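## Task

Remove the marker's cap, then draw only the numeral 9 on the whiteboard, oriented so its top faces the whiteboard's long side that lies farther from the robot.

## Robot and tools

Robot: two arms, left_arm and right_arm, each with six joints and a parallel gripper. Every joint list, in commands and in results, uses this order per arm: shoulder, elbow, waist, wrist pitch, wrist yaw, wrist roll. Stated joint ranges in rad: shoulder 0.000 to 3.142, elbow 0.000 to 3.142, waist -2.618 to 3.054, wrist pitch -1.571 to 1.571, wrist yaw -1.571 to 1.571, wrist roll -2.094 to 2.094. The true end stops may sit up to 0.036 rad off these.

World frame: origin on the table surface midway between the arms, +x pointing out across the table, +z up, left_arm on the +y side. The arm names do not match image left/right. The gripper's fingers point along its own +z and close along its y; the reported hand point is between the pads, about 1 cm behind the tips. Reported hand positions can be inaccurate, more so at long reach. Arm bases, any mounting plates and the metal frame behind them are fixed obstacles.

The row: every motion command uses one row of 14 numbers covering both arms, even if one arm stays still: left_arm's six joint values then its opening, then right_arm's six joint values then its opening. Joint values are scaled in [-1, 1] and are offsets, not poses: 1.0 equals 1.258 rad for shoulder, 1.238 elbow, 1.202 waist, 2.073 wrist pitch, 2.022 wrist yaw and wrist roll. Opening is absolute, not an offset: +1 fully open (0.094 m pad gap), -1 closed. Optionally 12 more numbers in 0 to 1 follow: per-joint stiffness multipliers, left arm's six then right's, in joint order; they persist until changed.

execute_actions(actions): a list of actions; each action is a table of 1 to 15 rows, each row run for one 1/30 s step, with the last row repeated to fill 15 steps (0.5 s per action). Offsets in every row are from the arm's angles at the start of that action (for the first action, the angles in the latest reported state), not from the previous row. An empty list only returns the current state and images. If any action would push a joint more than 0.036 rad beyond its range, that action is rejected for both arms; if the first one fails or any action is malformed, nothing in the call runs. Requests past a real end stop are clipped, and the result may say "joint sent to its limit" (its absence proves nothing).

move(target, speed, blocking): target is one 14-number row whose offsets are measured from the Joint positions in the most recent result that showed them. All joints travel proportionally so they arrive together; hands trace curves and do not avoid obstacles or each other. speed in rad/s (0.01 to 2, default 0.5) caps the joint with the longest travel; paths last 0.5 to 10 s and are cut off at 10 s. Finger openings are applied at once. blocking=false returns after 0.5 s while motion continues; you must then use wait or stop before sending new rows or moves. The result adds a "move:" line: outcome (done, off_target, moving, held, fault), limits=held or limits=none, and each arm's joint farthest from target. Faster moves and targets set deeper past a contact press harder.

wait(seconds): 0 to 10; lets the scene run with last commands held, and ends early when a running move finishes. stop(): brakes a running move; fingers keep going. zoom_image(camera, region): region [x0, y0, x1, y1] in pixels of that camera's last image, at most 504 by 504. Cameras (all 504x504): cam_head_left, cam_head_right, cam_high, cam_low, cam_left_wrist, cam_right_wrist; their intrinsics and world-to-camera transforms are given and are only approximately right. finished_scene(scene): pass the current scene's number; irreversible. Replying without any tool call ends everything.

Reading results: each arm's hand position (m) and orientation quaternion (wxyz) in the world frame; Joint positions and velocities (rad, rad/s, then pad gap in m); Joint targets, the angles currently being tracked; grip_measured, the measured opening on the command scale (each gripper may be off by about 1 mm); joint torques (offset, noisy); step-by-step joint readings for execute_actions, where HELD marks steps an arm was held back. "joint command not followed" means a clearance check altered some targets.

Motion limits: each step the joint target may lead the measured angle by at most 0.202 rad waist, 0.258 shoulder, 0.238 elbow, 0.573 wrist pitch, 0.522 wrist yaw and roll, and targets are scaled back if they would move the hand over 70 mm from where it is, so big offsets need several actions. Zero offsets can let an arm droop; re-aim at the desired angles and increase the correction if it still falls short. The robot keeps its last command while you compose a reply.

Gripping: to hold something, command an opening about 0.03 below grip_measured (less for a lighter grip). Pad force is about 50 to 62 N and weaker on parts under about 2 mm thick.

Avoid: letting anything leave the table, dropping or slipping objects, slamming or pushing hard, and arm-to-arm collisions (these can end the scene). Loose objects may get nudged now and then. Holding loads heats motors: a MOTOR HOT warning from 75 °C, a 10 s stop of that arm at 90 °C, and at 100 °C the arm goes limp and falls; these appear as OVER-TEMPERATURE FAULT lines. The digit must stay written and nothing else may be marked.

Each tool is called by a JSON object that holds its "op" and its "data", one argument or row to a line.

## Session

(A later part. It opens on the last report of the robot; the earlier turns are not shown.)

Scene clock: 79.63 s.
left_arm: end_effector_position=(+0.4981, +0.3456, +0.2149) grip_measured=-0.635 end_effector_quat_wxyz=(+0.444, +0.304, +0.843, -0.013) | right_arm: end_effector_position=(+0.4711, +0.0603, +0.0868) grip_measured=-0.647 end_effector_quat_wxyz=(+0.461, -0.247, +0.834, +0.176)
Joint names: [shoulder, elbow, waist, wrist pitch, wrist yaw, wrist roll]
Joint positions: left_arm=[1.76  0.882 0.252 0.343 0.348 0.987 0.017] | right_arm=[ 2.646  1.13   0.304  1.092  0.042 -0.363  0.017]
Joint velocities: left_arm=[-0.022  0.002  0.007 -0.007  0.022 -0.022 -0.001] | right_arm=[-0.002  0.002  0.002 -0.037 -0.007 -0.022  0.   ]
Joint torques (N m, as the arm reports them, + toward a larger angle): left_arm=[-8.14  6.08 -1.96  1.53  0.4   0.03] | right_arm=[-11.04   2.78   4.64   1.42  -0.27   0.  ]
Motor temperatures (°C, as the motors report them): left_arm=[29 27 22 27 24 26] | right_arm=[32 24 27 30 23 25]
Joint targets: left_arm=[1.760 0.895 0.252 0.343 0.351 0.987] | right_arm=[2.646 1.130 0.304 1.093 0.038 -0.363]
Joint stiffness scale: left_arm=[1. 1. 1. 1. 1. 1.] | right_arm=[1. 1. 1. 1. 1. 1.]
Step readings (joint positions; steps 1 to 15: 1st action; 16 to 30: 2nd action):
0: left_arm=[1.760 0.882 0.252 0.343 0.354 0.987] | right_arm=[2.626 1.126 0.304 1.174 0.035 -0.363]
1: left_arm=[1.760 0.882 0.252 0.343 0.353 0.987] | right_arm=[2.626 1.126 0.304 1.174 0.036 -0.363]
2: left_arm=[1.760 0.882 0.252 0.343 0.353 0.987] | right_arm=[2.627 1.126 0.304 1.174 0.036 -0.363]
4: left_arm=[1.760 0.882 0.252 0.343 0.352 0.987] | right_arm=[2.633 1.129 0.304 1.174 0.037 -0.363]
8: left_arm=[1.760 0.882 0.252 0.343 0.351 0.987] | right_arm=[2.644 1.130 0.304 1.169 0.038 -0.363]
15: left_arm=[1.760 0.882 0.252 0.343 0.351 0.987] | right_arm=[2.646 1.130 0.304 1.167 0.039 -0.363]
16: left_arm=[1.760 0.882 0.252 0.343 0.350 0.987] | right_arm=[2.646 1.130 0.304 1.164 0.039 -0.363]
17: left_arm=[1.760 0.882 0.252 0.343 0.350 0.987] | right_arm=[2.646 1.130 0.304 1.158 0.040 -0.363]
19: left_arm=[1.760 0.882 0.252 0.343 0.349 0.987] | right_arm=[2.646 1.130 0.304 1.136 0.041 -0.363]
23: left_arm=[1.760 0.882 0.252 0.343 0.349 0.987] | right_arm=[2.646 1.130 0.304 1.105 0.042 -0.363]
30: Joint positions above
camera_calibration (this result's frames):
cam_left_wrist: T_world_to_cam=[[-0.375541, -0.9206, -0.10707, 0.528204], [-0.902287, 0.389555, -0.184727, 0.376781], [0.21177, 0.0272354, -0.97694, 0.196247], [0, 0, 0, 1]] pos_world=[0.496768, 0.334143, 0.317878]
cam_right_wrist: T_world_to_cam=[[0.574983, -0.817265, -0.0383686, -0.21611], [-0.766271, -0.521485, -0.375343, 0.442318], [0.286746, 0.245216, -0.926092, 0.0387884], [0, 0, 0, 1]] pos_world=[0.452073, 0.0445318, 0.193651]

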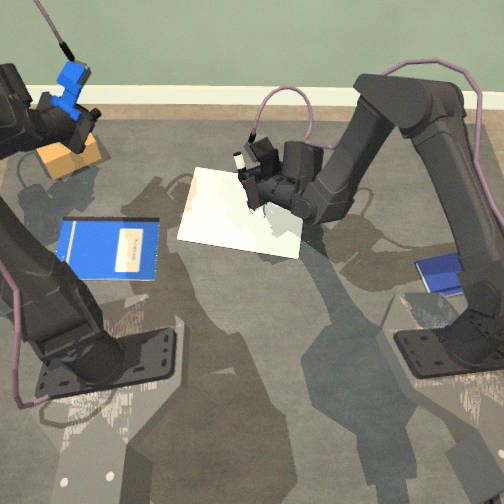

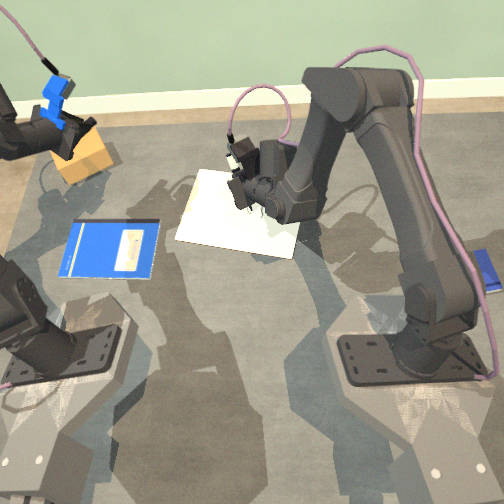

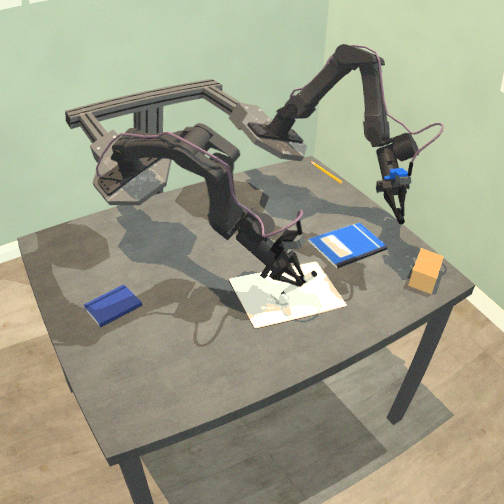

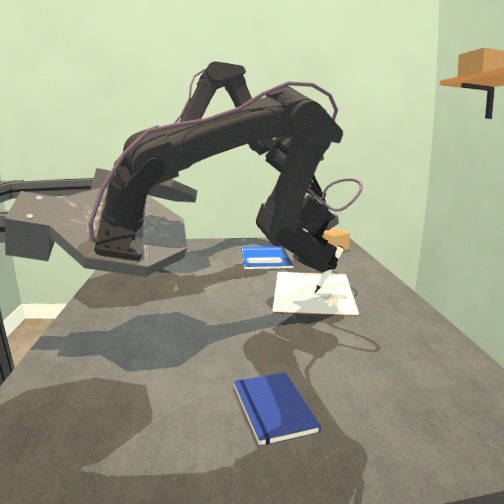

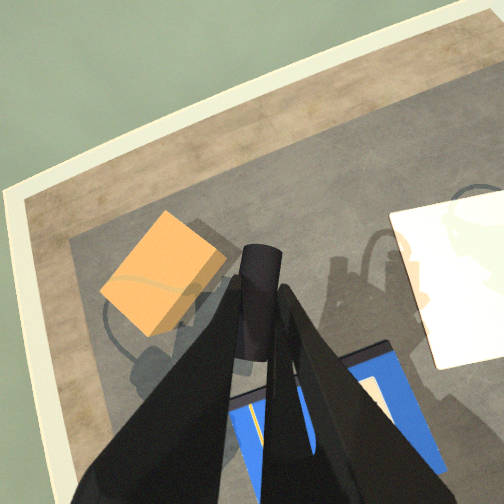

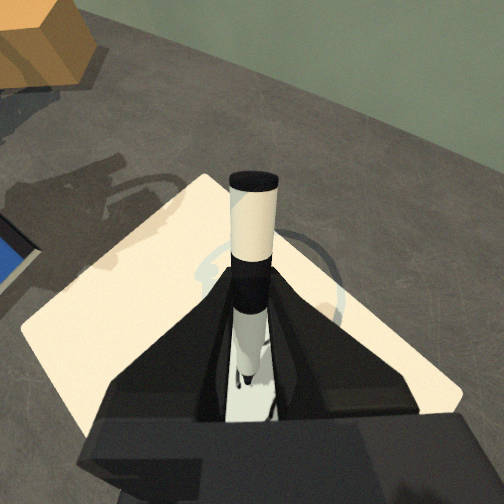

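{"op": "execute_actions", "data": {
  "actions": [
    [[0,0.01,0,0,0,0,-0.7,0,0,0,-0.008,0,0,-0.75],[0,0.01,0,0,0,0,-0.7,0,0,0,-0.016,0,0,-0.75],[0,0.01,0,0,0,0,-0.7,0,0,0,-0.022,0,0,-0.75]]
  ]
}}

{"op": "zoom_image", "data": {
  "camera": "cam_low",
  "region": [290,260,350,310]
}}

{"op": "zoom_image", "data": {
  "camera": "cam_high",
  "region": [250,265,320,320]
}}

Scene clock: 80.53 s.
left_arm: end_effector_position=(+0.4980, +0.3460, +0.2146) grip_measured=-0.635 end_effector_quat_wxyz=(+0.443, +0.304, +0.843, -0.012) | right_arm: end_effector_position=(+0.4678, +0.0603, +0.0825) grip_measured=-0.647 end_effector_quat_wxyz=(+0.451, -0.250, +0.838, +0.176)
Joint names: [shoulder, elbow, waist, wrist pitch, wrist yaw, wrist roll]
Joint positions: left_arm=[1.76  0.882 0.252 0.343 0.345 0.987 0.017] | right_arm=[ 2.646  1.13   0.304  1.07   0.044 -0.363  0.017]
Joint velocities: left_arm=[-0.012 -0.007 -0.002 -0.007  0.007  0.081  0.001] | right_arm=[-0.007 -0.007 -0.017 -0.066 -0.037 -0.051 -0.   ]
Joint torques (N m, as the arm reports them, + toward a larger angle): left_arm=[-8.13  6.03 -1.97  1.53  0.41  0.02] | right_arm=[-11.06   2.72   4.56   1.11  -0.23   0.02]
Motor temperatures (°C, as the motors report them): left_arm=[29 27 22 27 24 26] | right_arm=[32 24 27 30 23 25]
Joint targets: left_arm=[1.760 0.895 0.252 0.343 0.348 0.987] | right_arm=[2.646 1.130 0.304 1.046 0.042 -0.363]
Joint stiffness scale: left_arm=[1. 1. 1. 1. 1. 1.] | right_arm=[1. 1. 1. 1. 1. 1.]
Step readings (joint positions):
0: left_arm=[1.760 0.882 0.252 0.343 0.348 0.987] | right_arm=[2.646 1.130 0.304 1.089 0.042 -0.363]
1: left_arm=[1.760 0.882 0.252 0.343 0.347 0.987] | right_arm=[2.646 1.130 0.304 1.087 0.043 -0.363]
2: left_arm=[1.760 0.882 0.252 0.343 0.347 0.987] | right_arm=[2.646 1.130 0.304 1.083 0.043 -0.363]
4: left_arm=[1.760 0.882 0.252 0.343 0.346 0.987] | right_arm=[2.646 1.130 0.304 1.072 0.044 -0.363]
8: left_arm=[1.760 0.882 0.252 0.343 0.345 0.987] | right_arm=[2.646 1.130 0.304 1.070 0.044 -0.363]
15: Joint positions above
camera_calibration (this result's frames):
cam_left_wrist: T_world_to_cam=[[-0.374124, -0.921032, -0.108314, 0.528258], [-0.903133, 0.388381, -0.183059, 0.377019], [0.21067, 0.0293347, -0.977117, 0.195871], [0, 0, 0, 1]] pos_world=[0.496868, 0.334369, 0.317624]
cam_right_wrist: T_world_to_cam=[[0.579933, -0.813648, -0.0406686, -0.216734], [-0.769241, -0.530479, -0.356174, 0.438517], [0.268226, 0.237841, -0.933534, 0.0454924], [0, 0, 0, 1]] pos_world=[0.450815, 0.045459, 0.189843]

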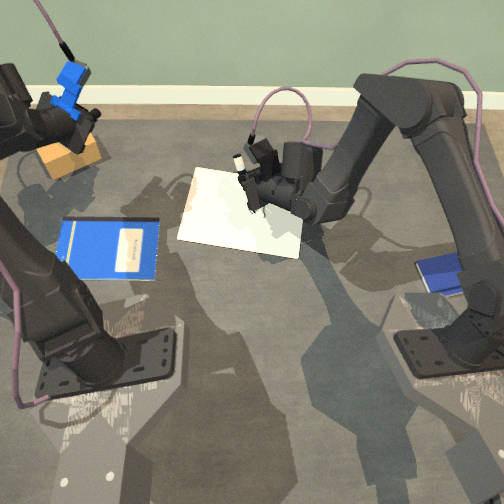

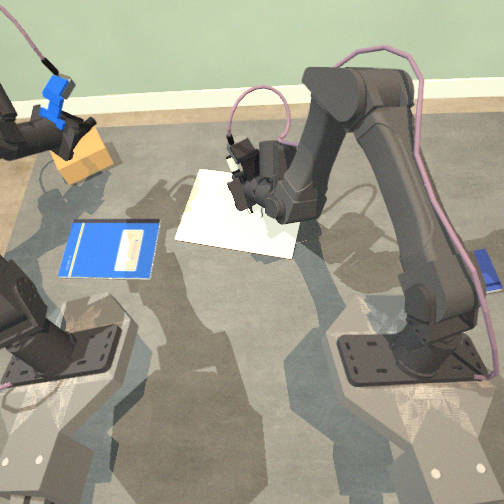

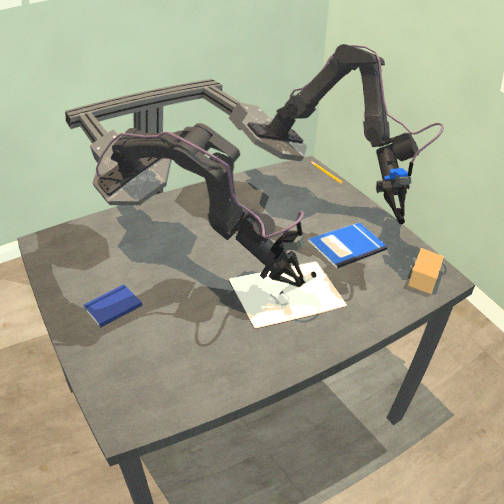

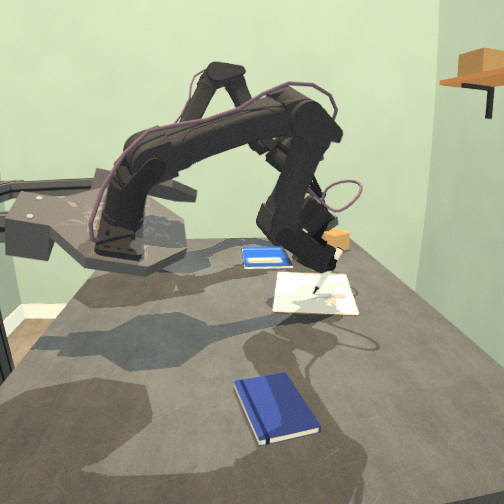

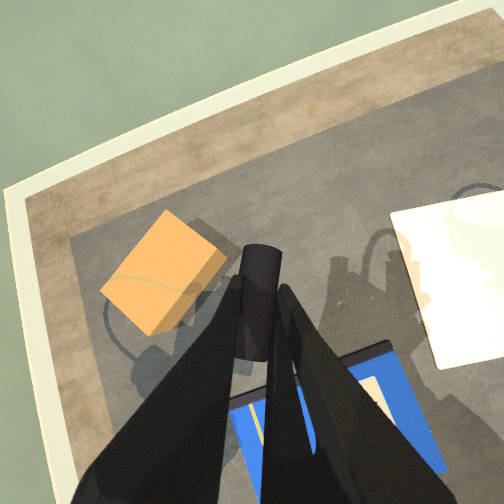

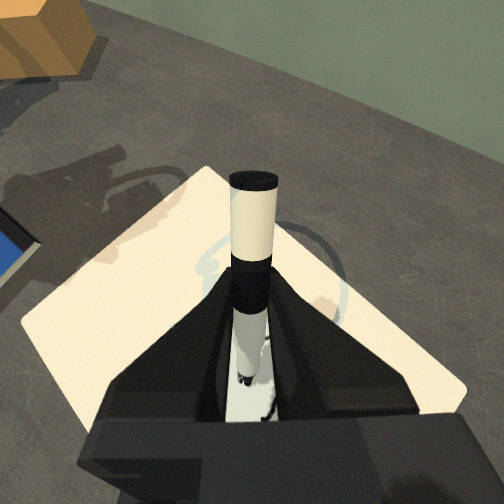

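Region (290, 260, 350, 310) of cam_low's 504x504 image, scaled by 8.400, with more detail than that image has.

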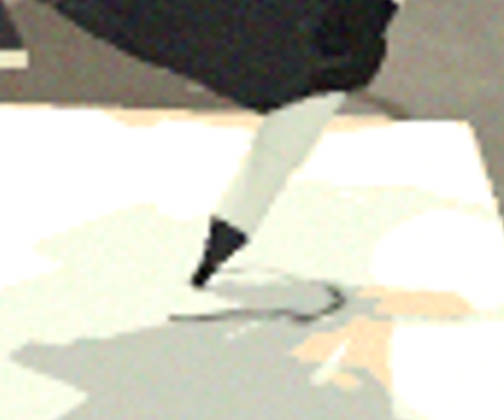

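Region (250, 265, 320, 320) of cam_high's 504x504 image, scaled by 7.200, with more detail than that image has; it fills the top 396 rows of this view, and the rest is white.

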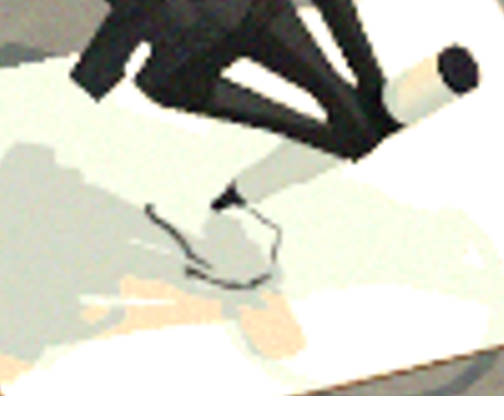

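{"op": "execute_actions", "data": {
  "actions": [
    [[0,0.01,0,0,0,0,-0.7,0,-0.018,-0.008,-0.004,0,0,-0.75],[0,0.01,0,0,0,0,-0.7,0,-0.03,-0.011,0.004,0,0,-0.75],[0,0.01,0,0,0,0,-0.7,0,-0.04,-0.013,0.013,0,0,-0.75],[0,0.01,0,0,0,0,-0.7,0,-0.05,-0.015,0.021,0,0,-0.75],[0,0.01,0,0,0,0,-0.7,0,-0.06,-0.017,0.029,0,0,-0.75],[0,0.01,0,0,0,0,-0.7,0,-0.07,-0.019,0.037,0,0,-0.75]]
  ]
}}

{"op": "zoom_image", "data": {
  "camera": "cam_high",
  "region": [250,265,320,320]
}}

Scene clock: 81.63 s.
left_arm: end_effector_position=(+0.4980, +0.3464, +0.2144) grip_measured=-0.635 end_effector_quat_wxyz=(+0.442, +0.304, +0.844, -0.011) | right_arm: end_effector_position=(+0.4598, +0.0479, +0.0827) grip_measured=-0.647 end_effector_quat_wxyz=(+0.461, -0.242, +0.836, +0.174)
Joint names: [shoulder, elbow, waist, wrist pitch, wrist yaw, wrist roll]
Joint positions: left_arm=[1.76  0.882 0.252 0.343 0.342 0.987 0.017] | right_arm=[ 2.646  1.067  0.289  1.158  0.038 -0.362  0.017]
Joint velocities: left_arm=[ 0.007  0.007 -0.002  0.051  0.037 -0.022 -0.   ] | right_arm=[-0.017  0.007  0.002 -0.051  0.037  0.022 -0.   ]
Joint torques (N m, as the arm reports them, + toward a larger angle): left_arm=[-8.14  6.06 -1.97  1.53  0.42  0.02] | right_arm=[-10.7    0.34   3.76   1.22  -0.13   0.02]
Motor temperatures (°C, as the motors report them): left_arm=[29 27 22 27 24 26] | right_arm=[32 24 27 30 23 25]
Joint targets: left_arm=[1.760 0.895 0.252 0.343 0.345 0.987] | right_arm=[2.646 1.043 0.281 1.147 0.044 -0.362]
Joint stiffness scale: left_arm=[1. 1. 1. 1. 1. 1.] | right_arm=[1. 1. 1. 1. 1. 1.]
Step readings (joint positions):
0: left_arm=[1.760 0.882 0.252 0.343 0.345 0.987] | right_arm=[2.646 1.130 0.304 1.070 0.044 -0.363]
1: left_arm=[1.760 0.882 0.252 0.343 0.344 0.987] | right_arm=[2.646 1.130 0.304 1.070 0.044 -0.363]
2: left_arm=[1.760 0.882 0.252 0.343 0.344 0.987] | right_arm=[2.646 1.128 0.302 1.073 0.043 -0.363]
4: left_arm=[1.760 0.882 0.252 0.343 0.343 0.987] | right_arm=[2.646 1.114 0.299 1.091 0.042 -0.363]
8: left_arm=[1.760 0.882 0.252 0.343 0.342 0.987] | right_arm=[2.646 1.075 0.291 1.144 0.039 -0.363]
15: Joint positions above
camera_calibration (this result's frames):
cam_left_wrist: T_world_to_cam=[[-0.372506, -0.921519, -0.109737, 0.528319], [-0.904095, 0.387035, -0.181154, 0.377292], [0.209409, 0.0317319, -0.977313, 0.195443], [0, 0, 0, 1]] pos_world=[0.496982, 0.334629, 0.317334]
cam_right_wrist: T_world_to_cam=[[0.565267, -0.823967, -0.0393873, -0.215002], [-0.773127, -0.51253, -0.373615, 0.428245], [0.287659, 0.241644, -0.926747, 0.0411613], [0, 0, 0, 1]] pos_world=[0.440781, 0.0323872, 0.189676]

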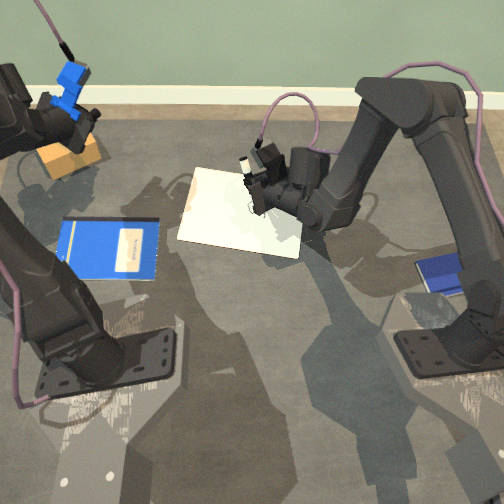

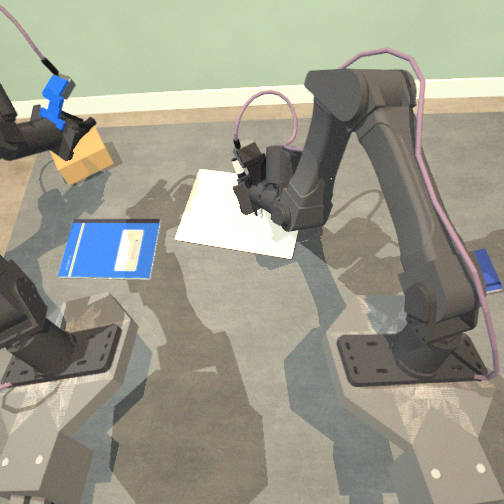

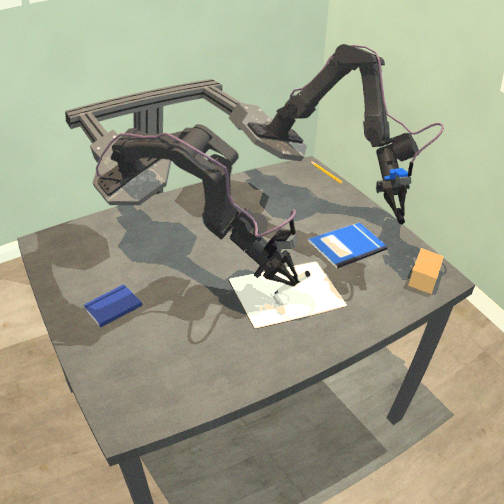

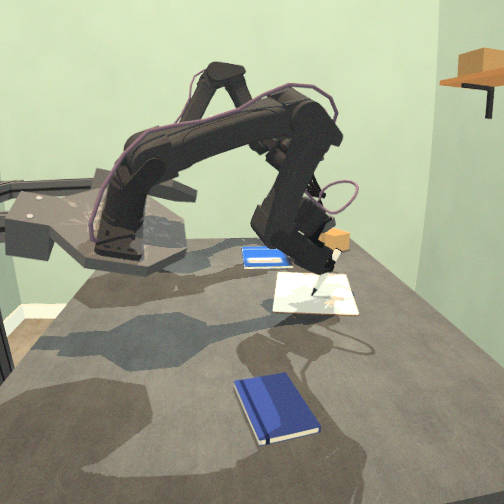

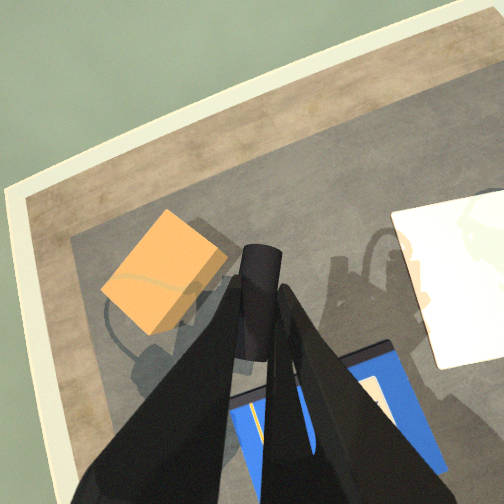

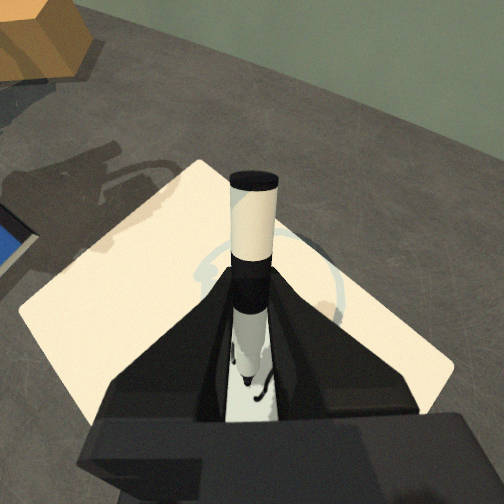

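Region (250, 265, 320, 320) of cam_high's 504x504 image, scaled by 7.200, with more detail than that image has; it fills the top 396 rows of this view, and the rest is white.

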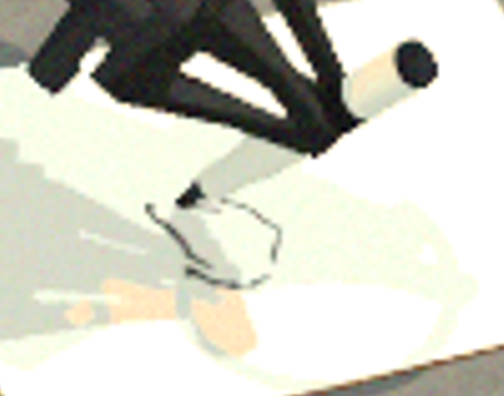

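{"op": "execute_actions", "data": {
  "actions": [
    [[0,0.01,0,0,0,0,-0.7,0,-0.017,-0.01,-0.008,0,0,-0.75],[0,0.01,0,0,0,0,-0.7,0,-0.025,-0.013,-0.001,0,0,-0.75],[0,0.01,0,0,0,0,-0.7,0,-0.033,-0.015,0.006,0,0,-0.75],[0,0.01,0,0,0,0,-0.7,0,-0.041,-0.017,0.013,0,0,-0.75],[0,0.01,0,0,0,0,-0.7,0,-0.049,-0.02,0.02,0,0,-0.75],[0,0.01,0,0,0,0,-0.7,0,-0.056,-0.022,0.028,0,0,-0.75]]
  ]
}}

{"op": "zoom_image", "data": {
  "camera": "cam_high",
  "region": [250,265,320,320]
}}

Scene clock: 82.67 s.
left_arm: end_effector_position=(+0.4980, +0.3469, +0.2141) grip_measured=-0.635 end_effector_quat_wxyz=(+0.441, +0.303, +0.844, -0.010) | right_arm: end_effector_position=(+0.4554, +0.0359, +0.0830) grip_measured=-0.647 end_effector_quat_wxyz=(+0.469, -0.233, +0.835, +0.172)
Joint names: [shoulder, elbow, waist, wrist pitch, wrist yaw, wrist roll]
Joint positions: left_arm=[1.76  0.882 0.252 0.343 0.339 0.987 0.017] | right_arm=[ 2.646  1.02   0.271  1.225  0.03  -0.36   0.017]
Joint velocities: left_arm=[-0.002 -0.007  0.002 -0.022 -0.037  0.007 -0.   ] | right_arm=[-0.017  0.017  0.002 -0.007  0.022 -0.022  0.   ]
Joint torques (N m, as the arm reports them, + toward a larger angle): left_arm=[-8.13  6.04 -1.94  1.54  0.43  0.02] | right_arm=[-10.41  -0.03   3.67   1.29  -0.12  -0.01]
Motor temperatures (°C, as the motors report them): left_arm=[29 27 22 27 24 26] | right_arm=[32 24 27 30 23 25]
Joint targets: left_arm=[1.760 0.895 0.252 0.343 0.342 0.987] | right_arm=[2.646 0.997 0.263 1.216 0.038 -0.362]
Joint stiffness scale: left_arm=[1. 1. 1. 1. 1. 1.] | right_arm=[1. 1. 1. 1. 1. 1.]
Step readings (joint positions):
0: left_arm=[1.760 0.882 0.252 0.343 0.342 0.987] | right_arm=[2.646 1.066 0.289 1.158 0.038 -0.362]
1: left_arm=[1.760 0.882 0.252 0.343 0.342 0.987] | right_arm=[2.646 1.066 0.289 1.158 0.037 -0.362]
2: left_arm=[1.760 0.882 0.252 0.343 0.341 0.987] | right_arm=[2.646 1.066 0.288 1.159 0.036 -0.362]
4: left_arm=[1.760 0.882 0.252 0.343 0.340 0.987] | right_arm=[2.646 1.058 0.284 1.170 0.034 -0.361]
8: left_arm=[1.760 0.882 0.252 0.343 0.339 0.987] | right_arm=[2.646 1.027 0.273 1.214 0.030 -0.361]
15: Joint positions above
camera_calibration (this result's frames):
cam_left_wrist: T_world_to_cam=[[-0.370888, -0.922, -0.111164, 0.528378], [-0.905052, 0.385682, -0.179251, 0.377566], [0.208143, 0.0341272, -0.977503, 0.195015], [0, 0, 0, 1]] pos_world=[0.497094, 0.334889, 0.317044]
cam_right_wrist: T_world_to_cam=[[0.549757, -0.834381, -0.0397005, -0.214967], [-0.778164, -0.49428, -0.387488, 0.421599], [0.30369, 0.243918, -0.921019, 0.037727], [0, 0, 0, 1]] pos_world=[0.434796, 0.0198218, 0.189578]

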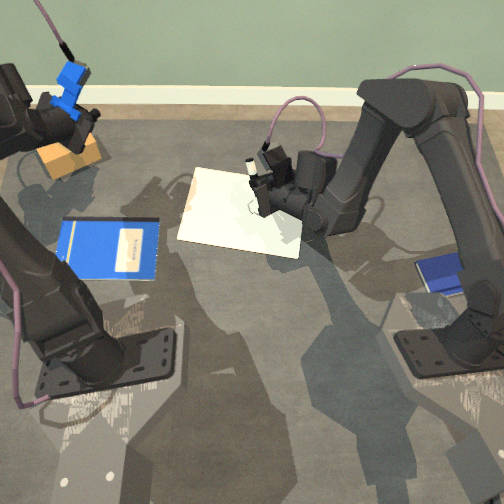

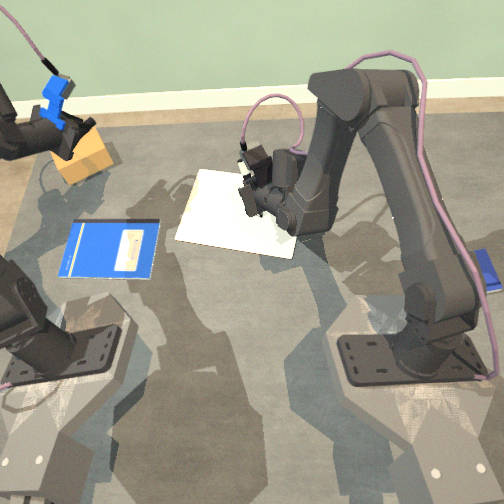

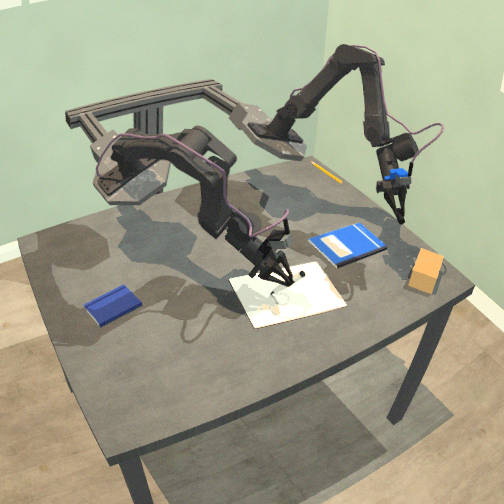

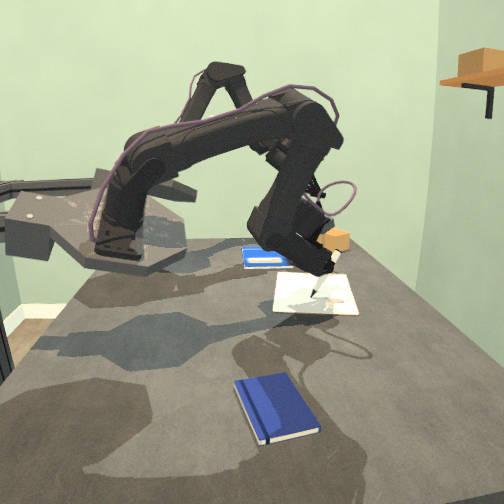

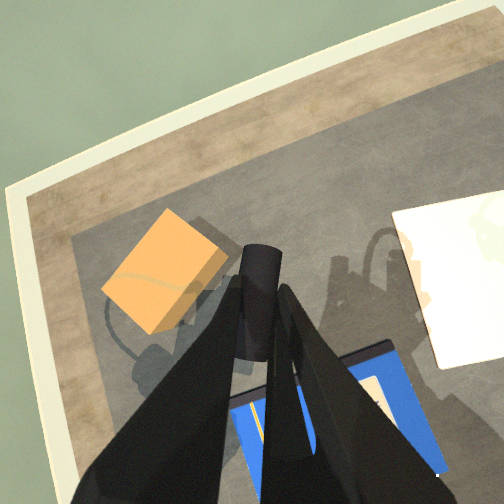

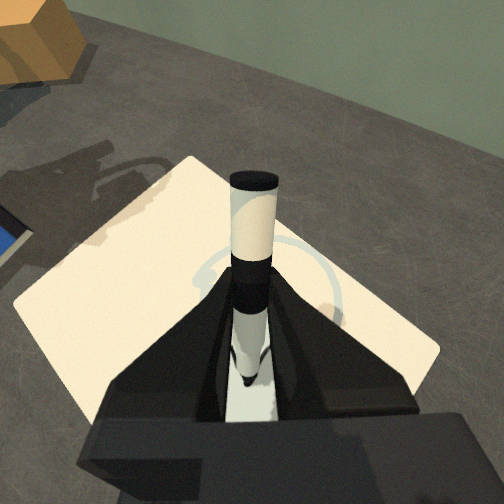

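Region (250, 265, 320, 320) of cam_high's 504x504 image, scaled by 7.200, with more detail than that image has; it fills the top 396 rows of this view, and the rest is white.

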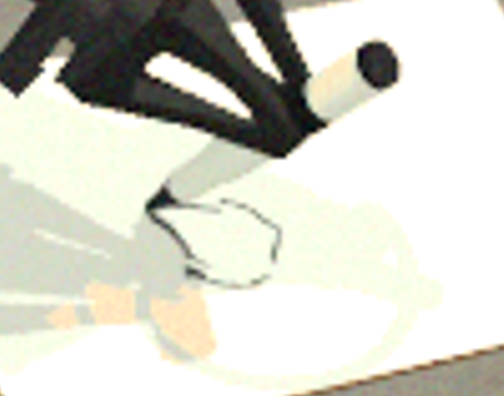

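{"op": "execute_actions", "data": {
  "actions": [
    [[0,0.01,0,0,0,0,-0.7,0,-0.017,0.016,-0.014,0,0,-0.75],[0,0.01,0,0,0,0,-0.7,0,-0.022,0.019,-0.011,0,0,-0.75],[0,0.01,0,0,0,0,-0.7,0,-0.028,0.021,-0.008,0,0,-0.75],[0,0.01,0,0,0,0,-0.7,0,-0.033,0.024,-0.005,0,0,-0.75],[0,0.01,0,0,0,0,-0.7,0,-0.038,0.026,-0.002,0,0,-0.75],[0,0.01,0,0,0,0,-0.7,0,-0.043,0.029,0,0,0,-0.75]],
    [[0,0,0,0,0,0,-0.7,0,-0.014,0.012,-0.008,0,0,-0.75],[0,0,0,0,0,0,-0.7,0,-0.02,0.016,-0.005,0,0,-0.75],[0,0,0,0,0,0,-0.7,0,-0.026,0.019,-0.003,0,0,-0.75],[0,0,0,0,0,0,-0.7,0,-0.032,0.022,0,0,0,-0.75],[0,0,0,0,0,0,-0.7,0,-0.038,0.026,0.002,0,0,-0.75],[0,0,0,0,0,0,-0.7,0,-0.043,0.029,0.005,0,0,-0.75]]
  ]
}}

{"op": "zoom_image", "data": {
  "camera": "cam_high",
  "region": [230,255,320,325]
}}

Scene clock: 84.17 s.
left_arm: end_effector_position=(+0.4979, +0.3478, +0.2136) grip_measured=-0.635 end_effector_quat_wxyz=(+0.440, +0.303, +0.845, -0.008) | right_arm: end_effector_position=(+0.4242, +0.0469, +0.0815) grip_measured=-0.647 end_effector_quat_wxyz=(+0.450, -0.255, +0.836, +0.184)
Joint names: [shoulder, elbow, waist, wrist pitch, wrist yaw, wrist roll]
Joint positions: left_arm=[1.76  0.882 0.252 0.343 0.333 0.987 0.017] | right_arm=[ 2.646  0.953  0.313  1.243  0.034 -0.36   0.017]
Joint velocities: left_arm=[ 0.002 -0.012  0.002  0.037 -0.037 -0.051  0.   ] | right_arm=[ 0.012  0.012  0.002 -0.066 -0.022 -0.007  0.   ]
Joint torques (N m, as the arm reports them, + toward a larger angle): left_arm=[-8.14  5.21 -1.98  1.54  0.41  0.03] | right_arm=[-10.05   0.12   5.48   1.36  -0.24  -0.01]
Motor temperatures (°C, as the motors report them): left_arm=[30 27 22 27 24 26] | right_arm=[32 24 27 30 23 25]
Joint targets: left_arm=[1.760 0.882 0.252 0.343 0.336 0.987] | right_arm=[2.646 0.934 0.327 1.244 0.032 -0.360]
Joint stiffness scale: left_arm=[1. 1. 1. 1. 1. 1.] | right_arm=[1. 1. 1. 1. 1. 1.]
Step readings (joint positions; steps 1 to 15: 1st action; 16 to 30: 2nd action):
0: left_arm=[1.760 0.882 0.252 0.343 0.339 0.987] | right_arm=[2.646 1.020 0.271 1.225 0.030 -0.360]
1: left_arm=[1.760 0.882 0.252 0.343 0.339 0.987] | right_arm=[2.646 1.020 0.272 1.225 0.029 -0.360]
2: left_arm=[1.760 0.882 0.252 0.343 0.338 0.987] | right_arm=[2.646 1.020 0.272 1.225 0.030 -0.360]
4: left_arm=[1.760 0.882 0.252 0.343 0.337 0.987] | right_arm=[2.646 1.015 0.275 1.226 0.032 -0.360]
8: left_arm=[1.760 0.882 0.252 0.343 0.337 0.987] | right_arm=[2.646 0.992 0.287 1.233 0.032 -0.360]
15: left_arm=[1.760 0.882 0.252 0.343 0.336 0.987] | right_arm=[2.646 0.987 0.292 1.233 0.032 -0.360]
16: left_arm=[1.760 0.882 0.252 0.343 0.336 0.987] | right_arm=[2.646 0.987 0.292 1.233 0.032 -0.360]
17: left_arm=[1.760 0.882 0.252 0.343 0.335 0.987] | right_arm=[2.646 0.987 0.292 1.233 0.032 -0.360]
19: left_arm=[1.760 0.882 0.252 0.343 0.334 0.987] | right_arm=[2.646 0.983 0.294 1.236 0.033 -0.360]
23: left_arm=[1.760 0.882 0.252 0.343 0.334 0.987] | right_arm=[2.646 0.959 0.307 1.243 0.034 -0.360]
30: Joint positions above
camera_calibration (this result's frames):
cam_left_wrist: T_world_to_cam=[[-0.367857, -0.922887, -0.113847, 0.528487], [-0.906832, 0.383131, -0.175686, 0.378082], [0.205757, 0.0386128, -0.977841, 0.194215], [0, 0, 0, 1]] pos_world=[0.497304, 0.33538, 0.316502]
cam_right_wrist: T_world_to_cam=[[0.59263, -0.803973, -0.0491631, -0.207505], [-0.761502, -0.539341, -0.35948, 0.394987], [0.262497, 0.250476, -0.931857, 0.061166], [0, 0, 0, 1]] pos_world=[0.407702, 0.0308834, 0.188786]

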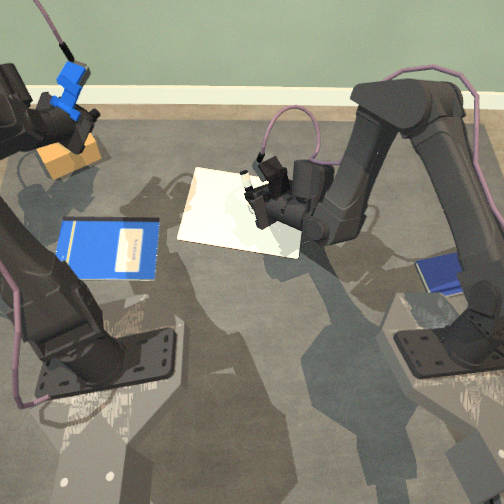

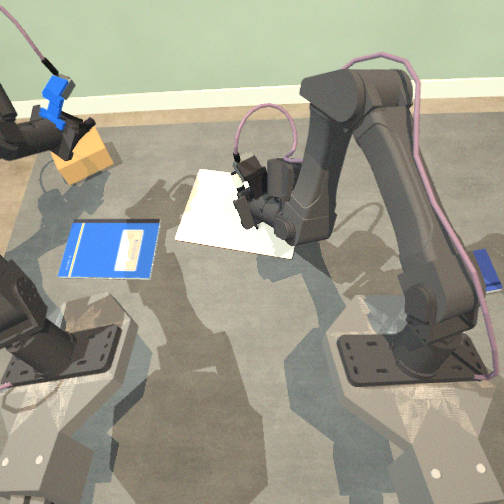

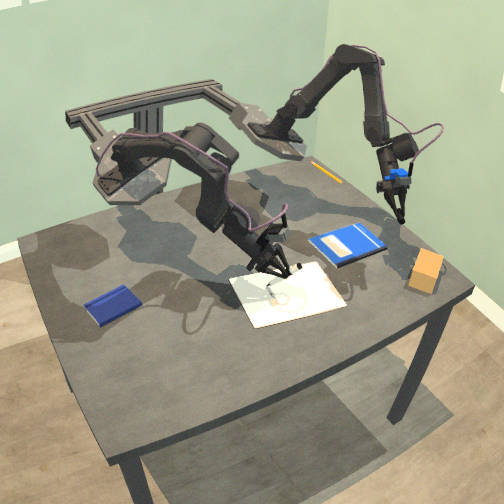

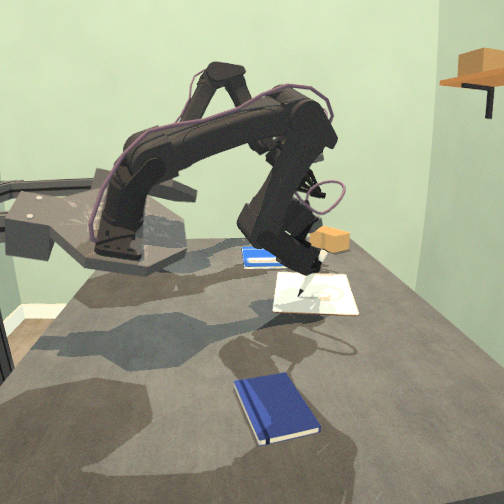

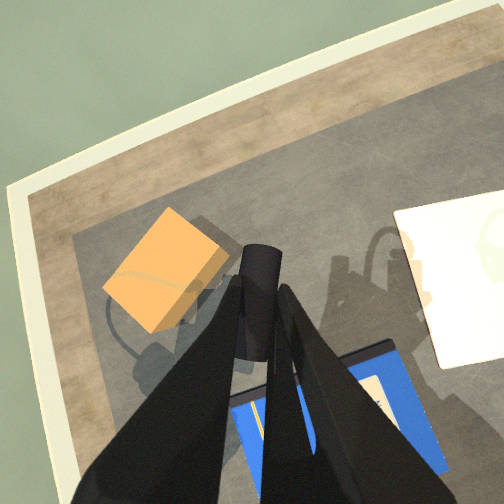

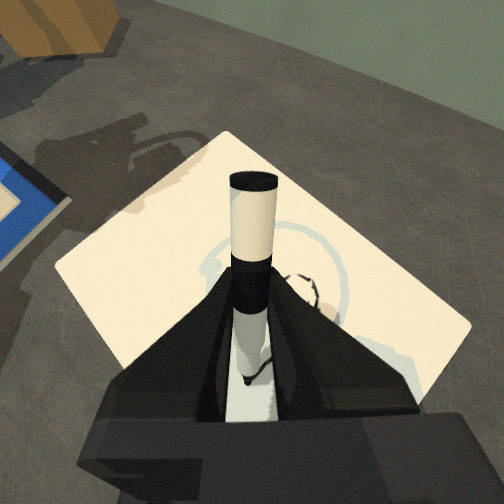

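Region (230, 255, 320, 325) of cam_high's 504x504 image, scaled by 5.600, with more detail than that image has.

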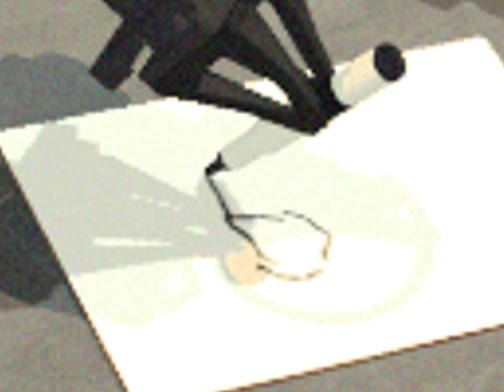

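{"op": "execute_actions", "data": {
  "actions": [
    [[0,0,0,0,0,0,-0.7,0,-0.016,0.01,-0.012,0,0,-0.75],[0,0,0,0,0,0,-0.7,0,-0.024,0.013,-0.009,0,0,-0.75],[0,0,0,0,0,0,-0.7,0,-0.032,0.016,-0.005,0,0,-0.75],[0,0,0,0,0,0,-0.7,0,-0.04,0.019,-0.002,0,0,-0.75],[0,0,0,0,0,0,-0.7,0,-0.047,0.021,0.002,0,0,-0.75],[0,0,0,0,0,0,-0.7,0,-0.054,0.023,0.005,0,0,-0.75]],
    [[0,0,0,0,0,0,-0.7,0,0,0,0.04,0,0,-0.75],[0,0,0,0,0,0,-0.7,0,0,0,0.08,0,0,-0.75]],
    [[0,0,0,0,0,0,-0.7,-0.08,0,0,0,0,0,-0.75],[0,0,0,0,0,0,-0.7,-0.16,0,0,0,0,0,-0.75]],
    [[0,0,0,0,0,0,-0.7,-0.12,0,0,0,0,0,-0.75]]
  ]
}}

{"op": "zoom_image", "data": {
  "camera": "cam_head_left",
  "region": [170,155,320,265]
}}

Scene clock: 86.70 s.
left_arm: end_effector_position=(+0.4977, +0.3496, +0.2126) grip_measured=-0.635 end_effector_quat_wxyz=(+0.437, +0.301, +0.848, -0.004) | right_arm: end_effector_position=(+0.5130, +0.0160, +0.2572) grip_measured=-0.647 end_effector_quat_wxyz=(+0.629, -0.171, +0.739, +0.172)
Joint names: [shoulder, elbow, waist, wrist pitch, wrist yaw, wrist roll]
Joint positions: left_arm=[1.76  0.882 0.252 0.343 0.322 0.987 0.017] | right_arm=[ 2.302  0.895  0.327  1.397  0.044 -0.36   0.017]
Joint velocities: left_arm=[ 0.012 -0.002 -0.002  0.007 -0.022 -0.051  0.001] | right_arm=[-0.002  0.007  0.002  0.022 -0.081  0.007  0.001]
Joint torques (N m, as the arm reports them, + toward a larger angle): left_arm=[-8.15  5.17 -1.97  1.54  0.41  0.03] | right_arm=[-10.9    4.19   4.19   1.58  -0.27   0.03]
Motor temperatures (°C, as the motors report them): left_arm=[30 27 22 27 24 26] | right_arm=[32 24 27 30 23 25]
Joint targets: left_arm=[1.760 0.882 0.252 0.343 0.325 0.987] | right_arm=[2.293 0.902 0.327 1.401 0.041 -0.360]
Joint stiffness scale: left_arm=[1. 1. 1. 1. 1. 1.] | right_arm=[1. 1. 1. 1. 1. 1.]
Step readings (joint positions; steps 1 to 15: 1st action; 16 to 30: 2nd action; 31 to 45: 3rd action; 46 to 60: 4th action):
0: left_arm=[1.760 0.882 0.252 0.343 0.333 0.987] | right_arm=[2.646 0.953 0.313 1.243 0.034 -0.360]
1: left_arm=[1.760 0.882 0.252 0.343 0.333 0.987] | right_arm=[2.646 0.953 0.313 1.242 0.034 -0.360]
2: left_arm=[1.760 0.882 0.252 0.343 0.332 0.987] | right_arm=[2.646 0.953 0.313 1.241 0.034 -0.360]
4: left_arm=[1.760 0.882 0.252 0.343 0.331 0.987] | right_arm=[2.646 0.945 0.314 1.245 0.034 -0.360]
8: left_arm=[1.760 0.882 0.252 0.343 0.331 0.987] | right_arm=[2.646 0.913 0.323 1.259 0.034 -0.360]
15: left_arm=[1.760 0.882 0.252 0.343 0.330 0.987] | right_arm=[2.646 0.907 0.327 1.260 0.034 -0.360]
16: left_arm=[1.760 0.882 0.252 0.343 0.330 0.987] | right_arm=[2.646 0.907 0.327 1.268 0.034 -0.360]
17: left_arm=[1.760 0.882 0.252 0.343 0.329 0.987] | right_arm=[2.646 0.907 0.327 1.284 0.035 -0.360]
19: left_arm=[1.760 0.882 0.252 0.343 0.329 0.987] | right_arm=[2.646 0.907 0.327 1.328 0.036 -0.360]
23: left_arm=[1.760 0.882 0.252 0.343 0.328 0.987] | right_arm=[2.646 0.907 0.327 1.379 0.037 -0.360]
30: left_arm=[1.760 0.882 0.252 0.343 0.328 0.987] | right_arm=[2.646 0.907 0.327 1.401 0.038 -0.360]
31: left_arm=[1.760 0.882 0.252 0.343 0.327 0.987] | right_arm=[2.639 0.907 0.327 1.395 0.038 -0.360]
32: left_arm=[1.760 0.882 0.252 0.343 0.327 0.987] | right_arm=[2.621 0.905 0.327 1.379 0.039 -0.360]
34: left_arm=[1.760 0.882 0.252 0.343 0.326 0.987] | right_arm=[2.563 0.902 0.327 1.361 0.040 -0.360]
38: left_arm=[1.760 0.882 0.252 0.343 0.325 0.987] | right_arm=[2.457 0.902 0.327 1.393 0.041 -0.360]
45: left_arm=[1.760 0.882 0.252 0.343 0.325 0.987] | right_arm=[2.444 0.902 0.327 1.401 0.041 -0.360]
46: left_arm=[1.760 0.882 0.252 0.343 0.324 0.987] | right_arm=[2.432 0.901 0.327 1.390 0.041 -0.360]
47: left_arm=[1.760 0.882 0.252 0.343 0.324 0.987] | right_arm=[2.412 0.896 0.327 1.372 0.042 -0.360]
49: left_arm=[1.760 0.882 0.252 0.343 0.323 0.987] | right_arm=[2.362 0.895 0.327 1.369 0.043 -0.360]
53: left_arm=[1.760 0.882 0.252 0.343 0.322 0.987] | right_arm=[2.303 0.895 0.327 1.400 0.044 -0.360]
60: Joint positions above
camera_calibration (this result's frames):
cam_left_wrist: T_world_to_cam=[[-0.361805, -0.924596, -0.119244, 0.528693], [-0.910342, 0.377969, -0.168575, 0.379124], [0.200934, 0.0475619, -0.978449, 0.192618], [0, 0, 0, 1]] pos_world=[0.497713, 0.336369, 0.315421]
cam_right_wrist: T_world_to_cam=[[0.460203, -0.887728, -0.0122891, -0.216581], [-0.638647, -0.321399, -0.699166, 0.529927], [0.61672, 0.329607, -0.714854, -0.0295206], [0, 0, 0, 1]] pos_world=[0.456313, -0.0122165, 0.346743]

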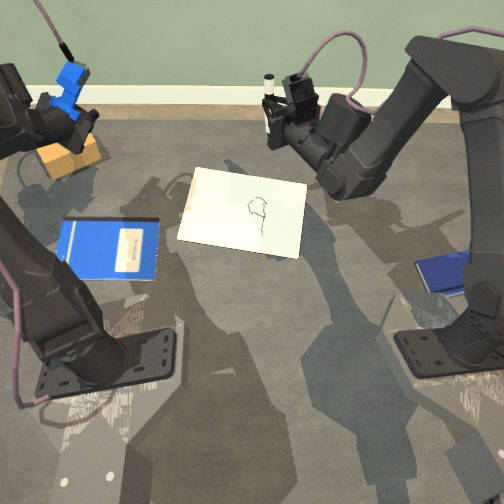

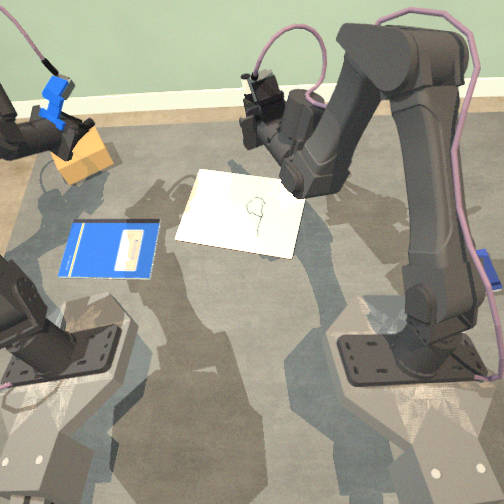

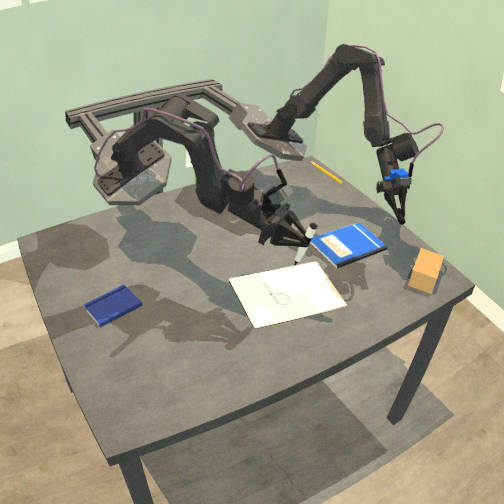

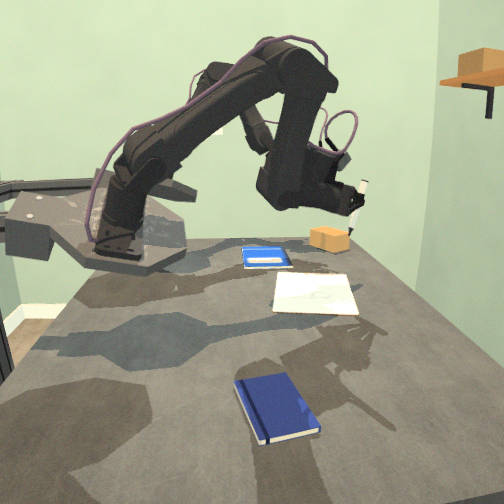

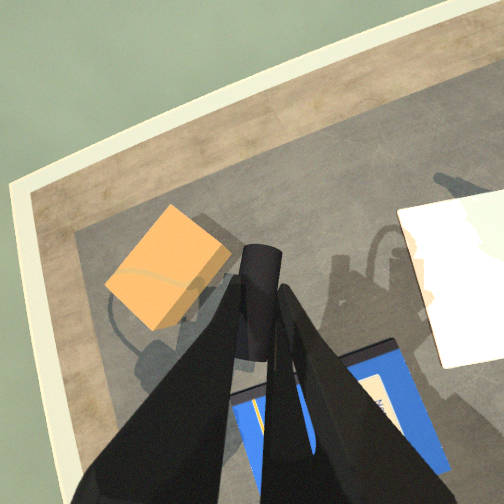

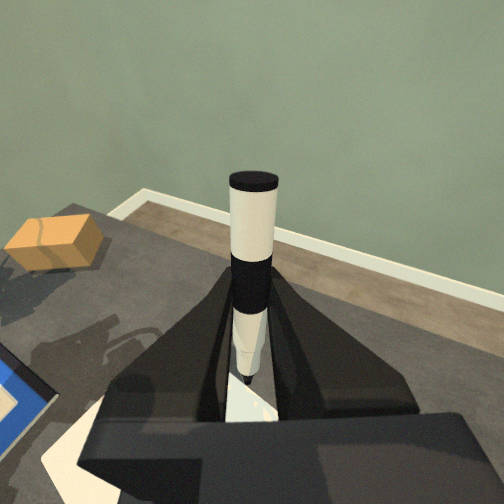

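Region (170, 155, 320, 265) of cam_head_left's 504x504 image, scaled by 3.360, with more detail than that image has; it fills the top 370 rows of this view, and the rest is white.

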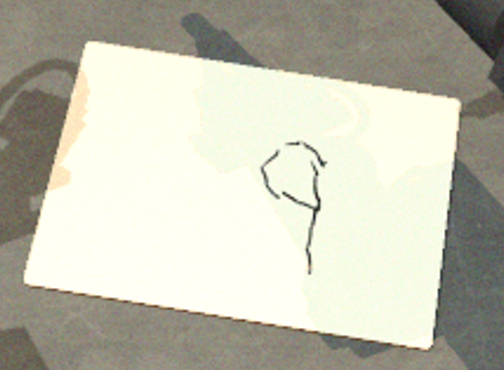

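{"op": "zoom_image", "data": {
  "camera": "cam_head_right",
  "region": [235,185,285,245]
}}

{"op": "zoom_image", "data": {
  "camera": "cam_high",
  "region": [250,270,310,320]
}}

Region (235, 185, 285, 245) of cam_head_right's 504x504 image, scaled by 8.400, with more detail than that image has.

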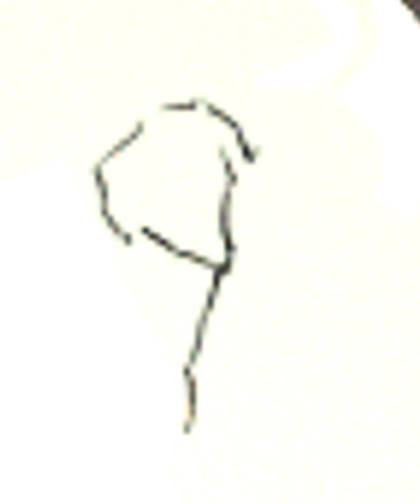

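Region (250, 270, 310, 320) of cam_high's 504x504 image, scaled by 8.400, with more detail than that image has.

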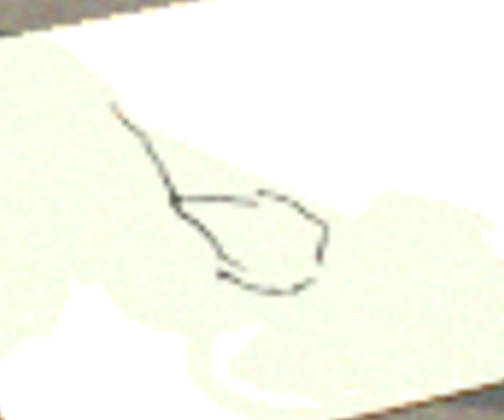

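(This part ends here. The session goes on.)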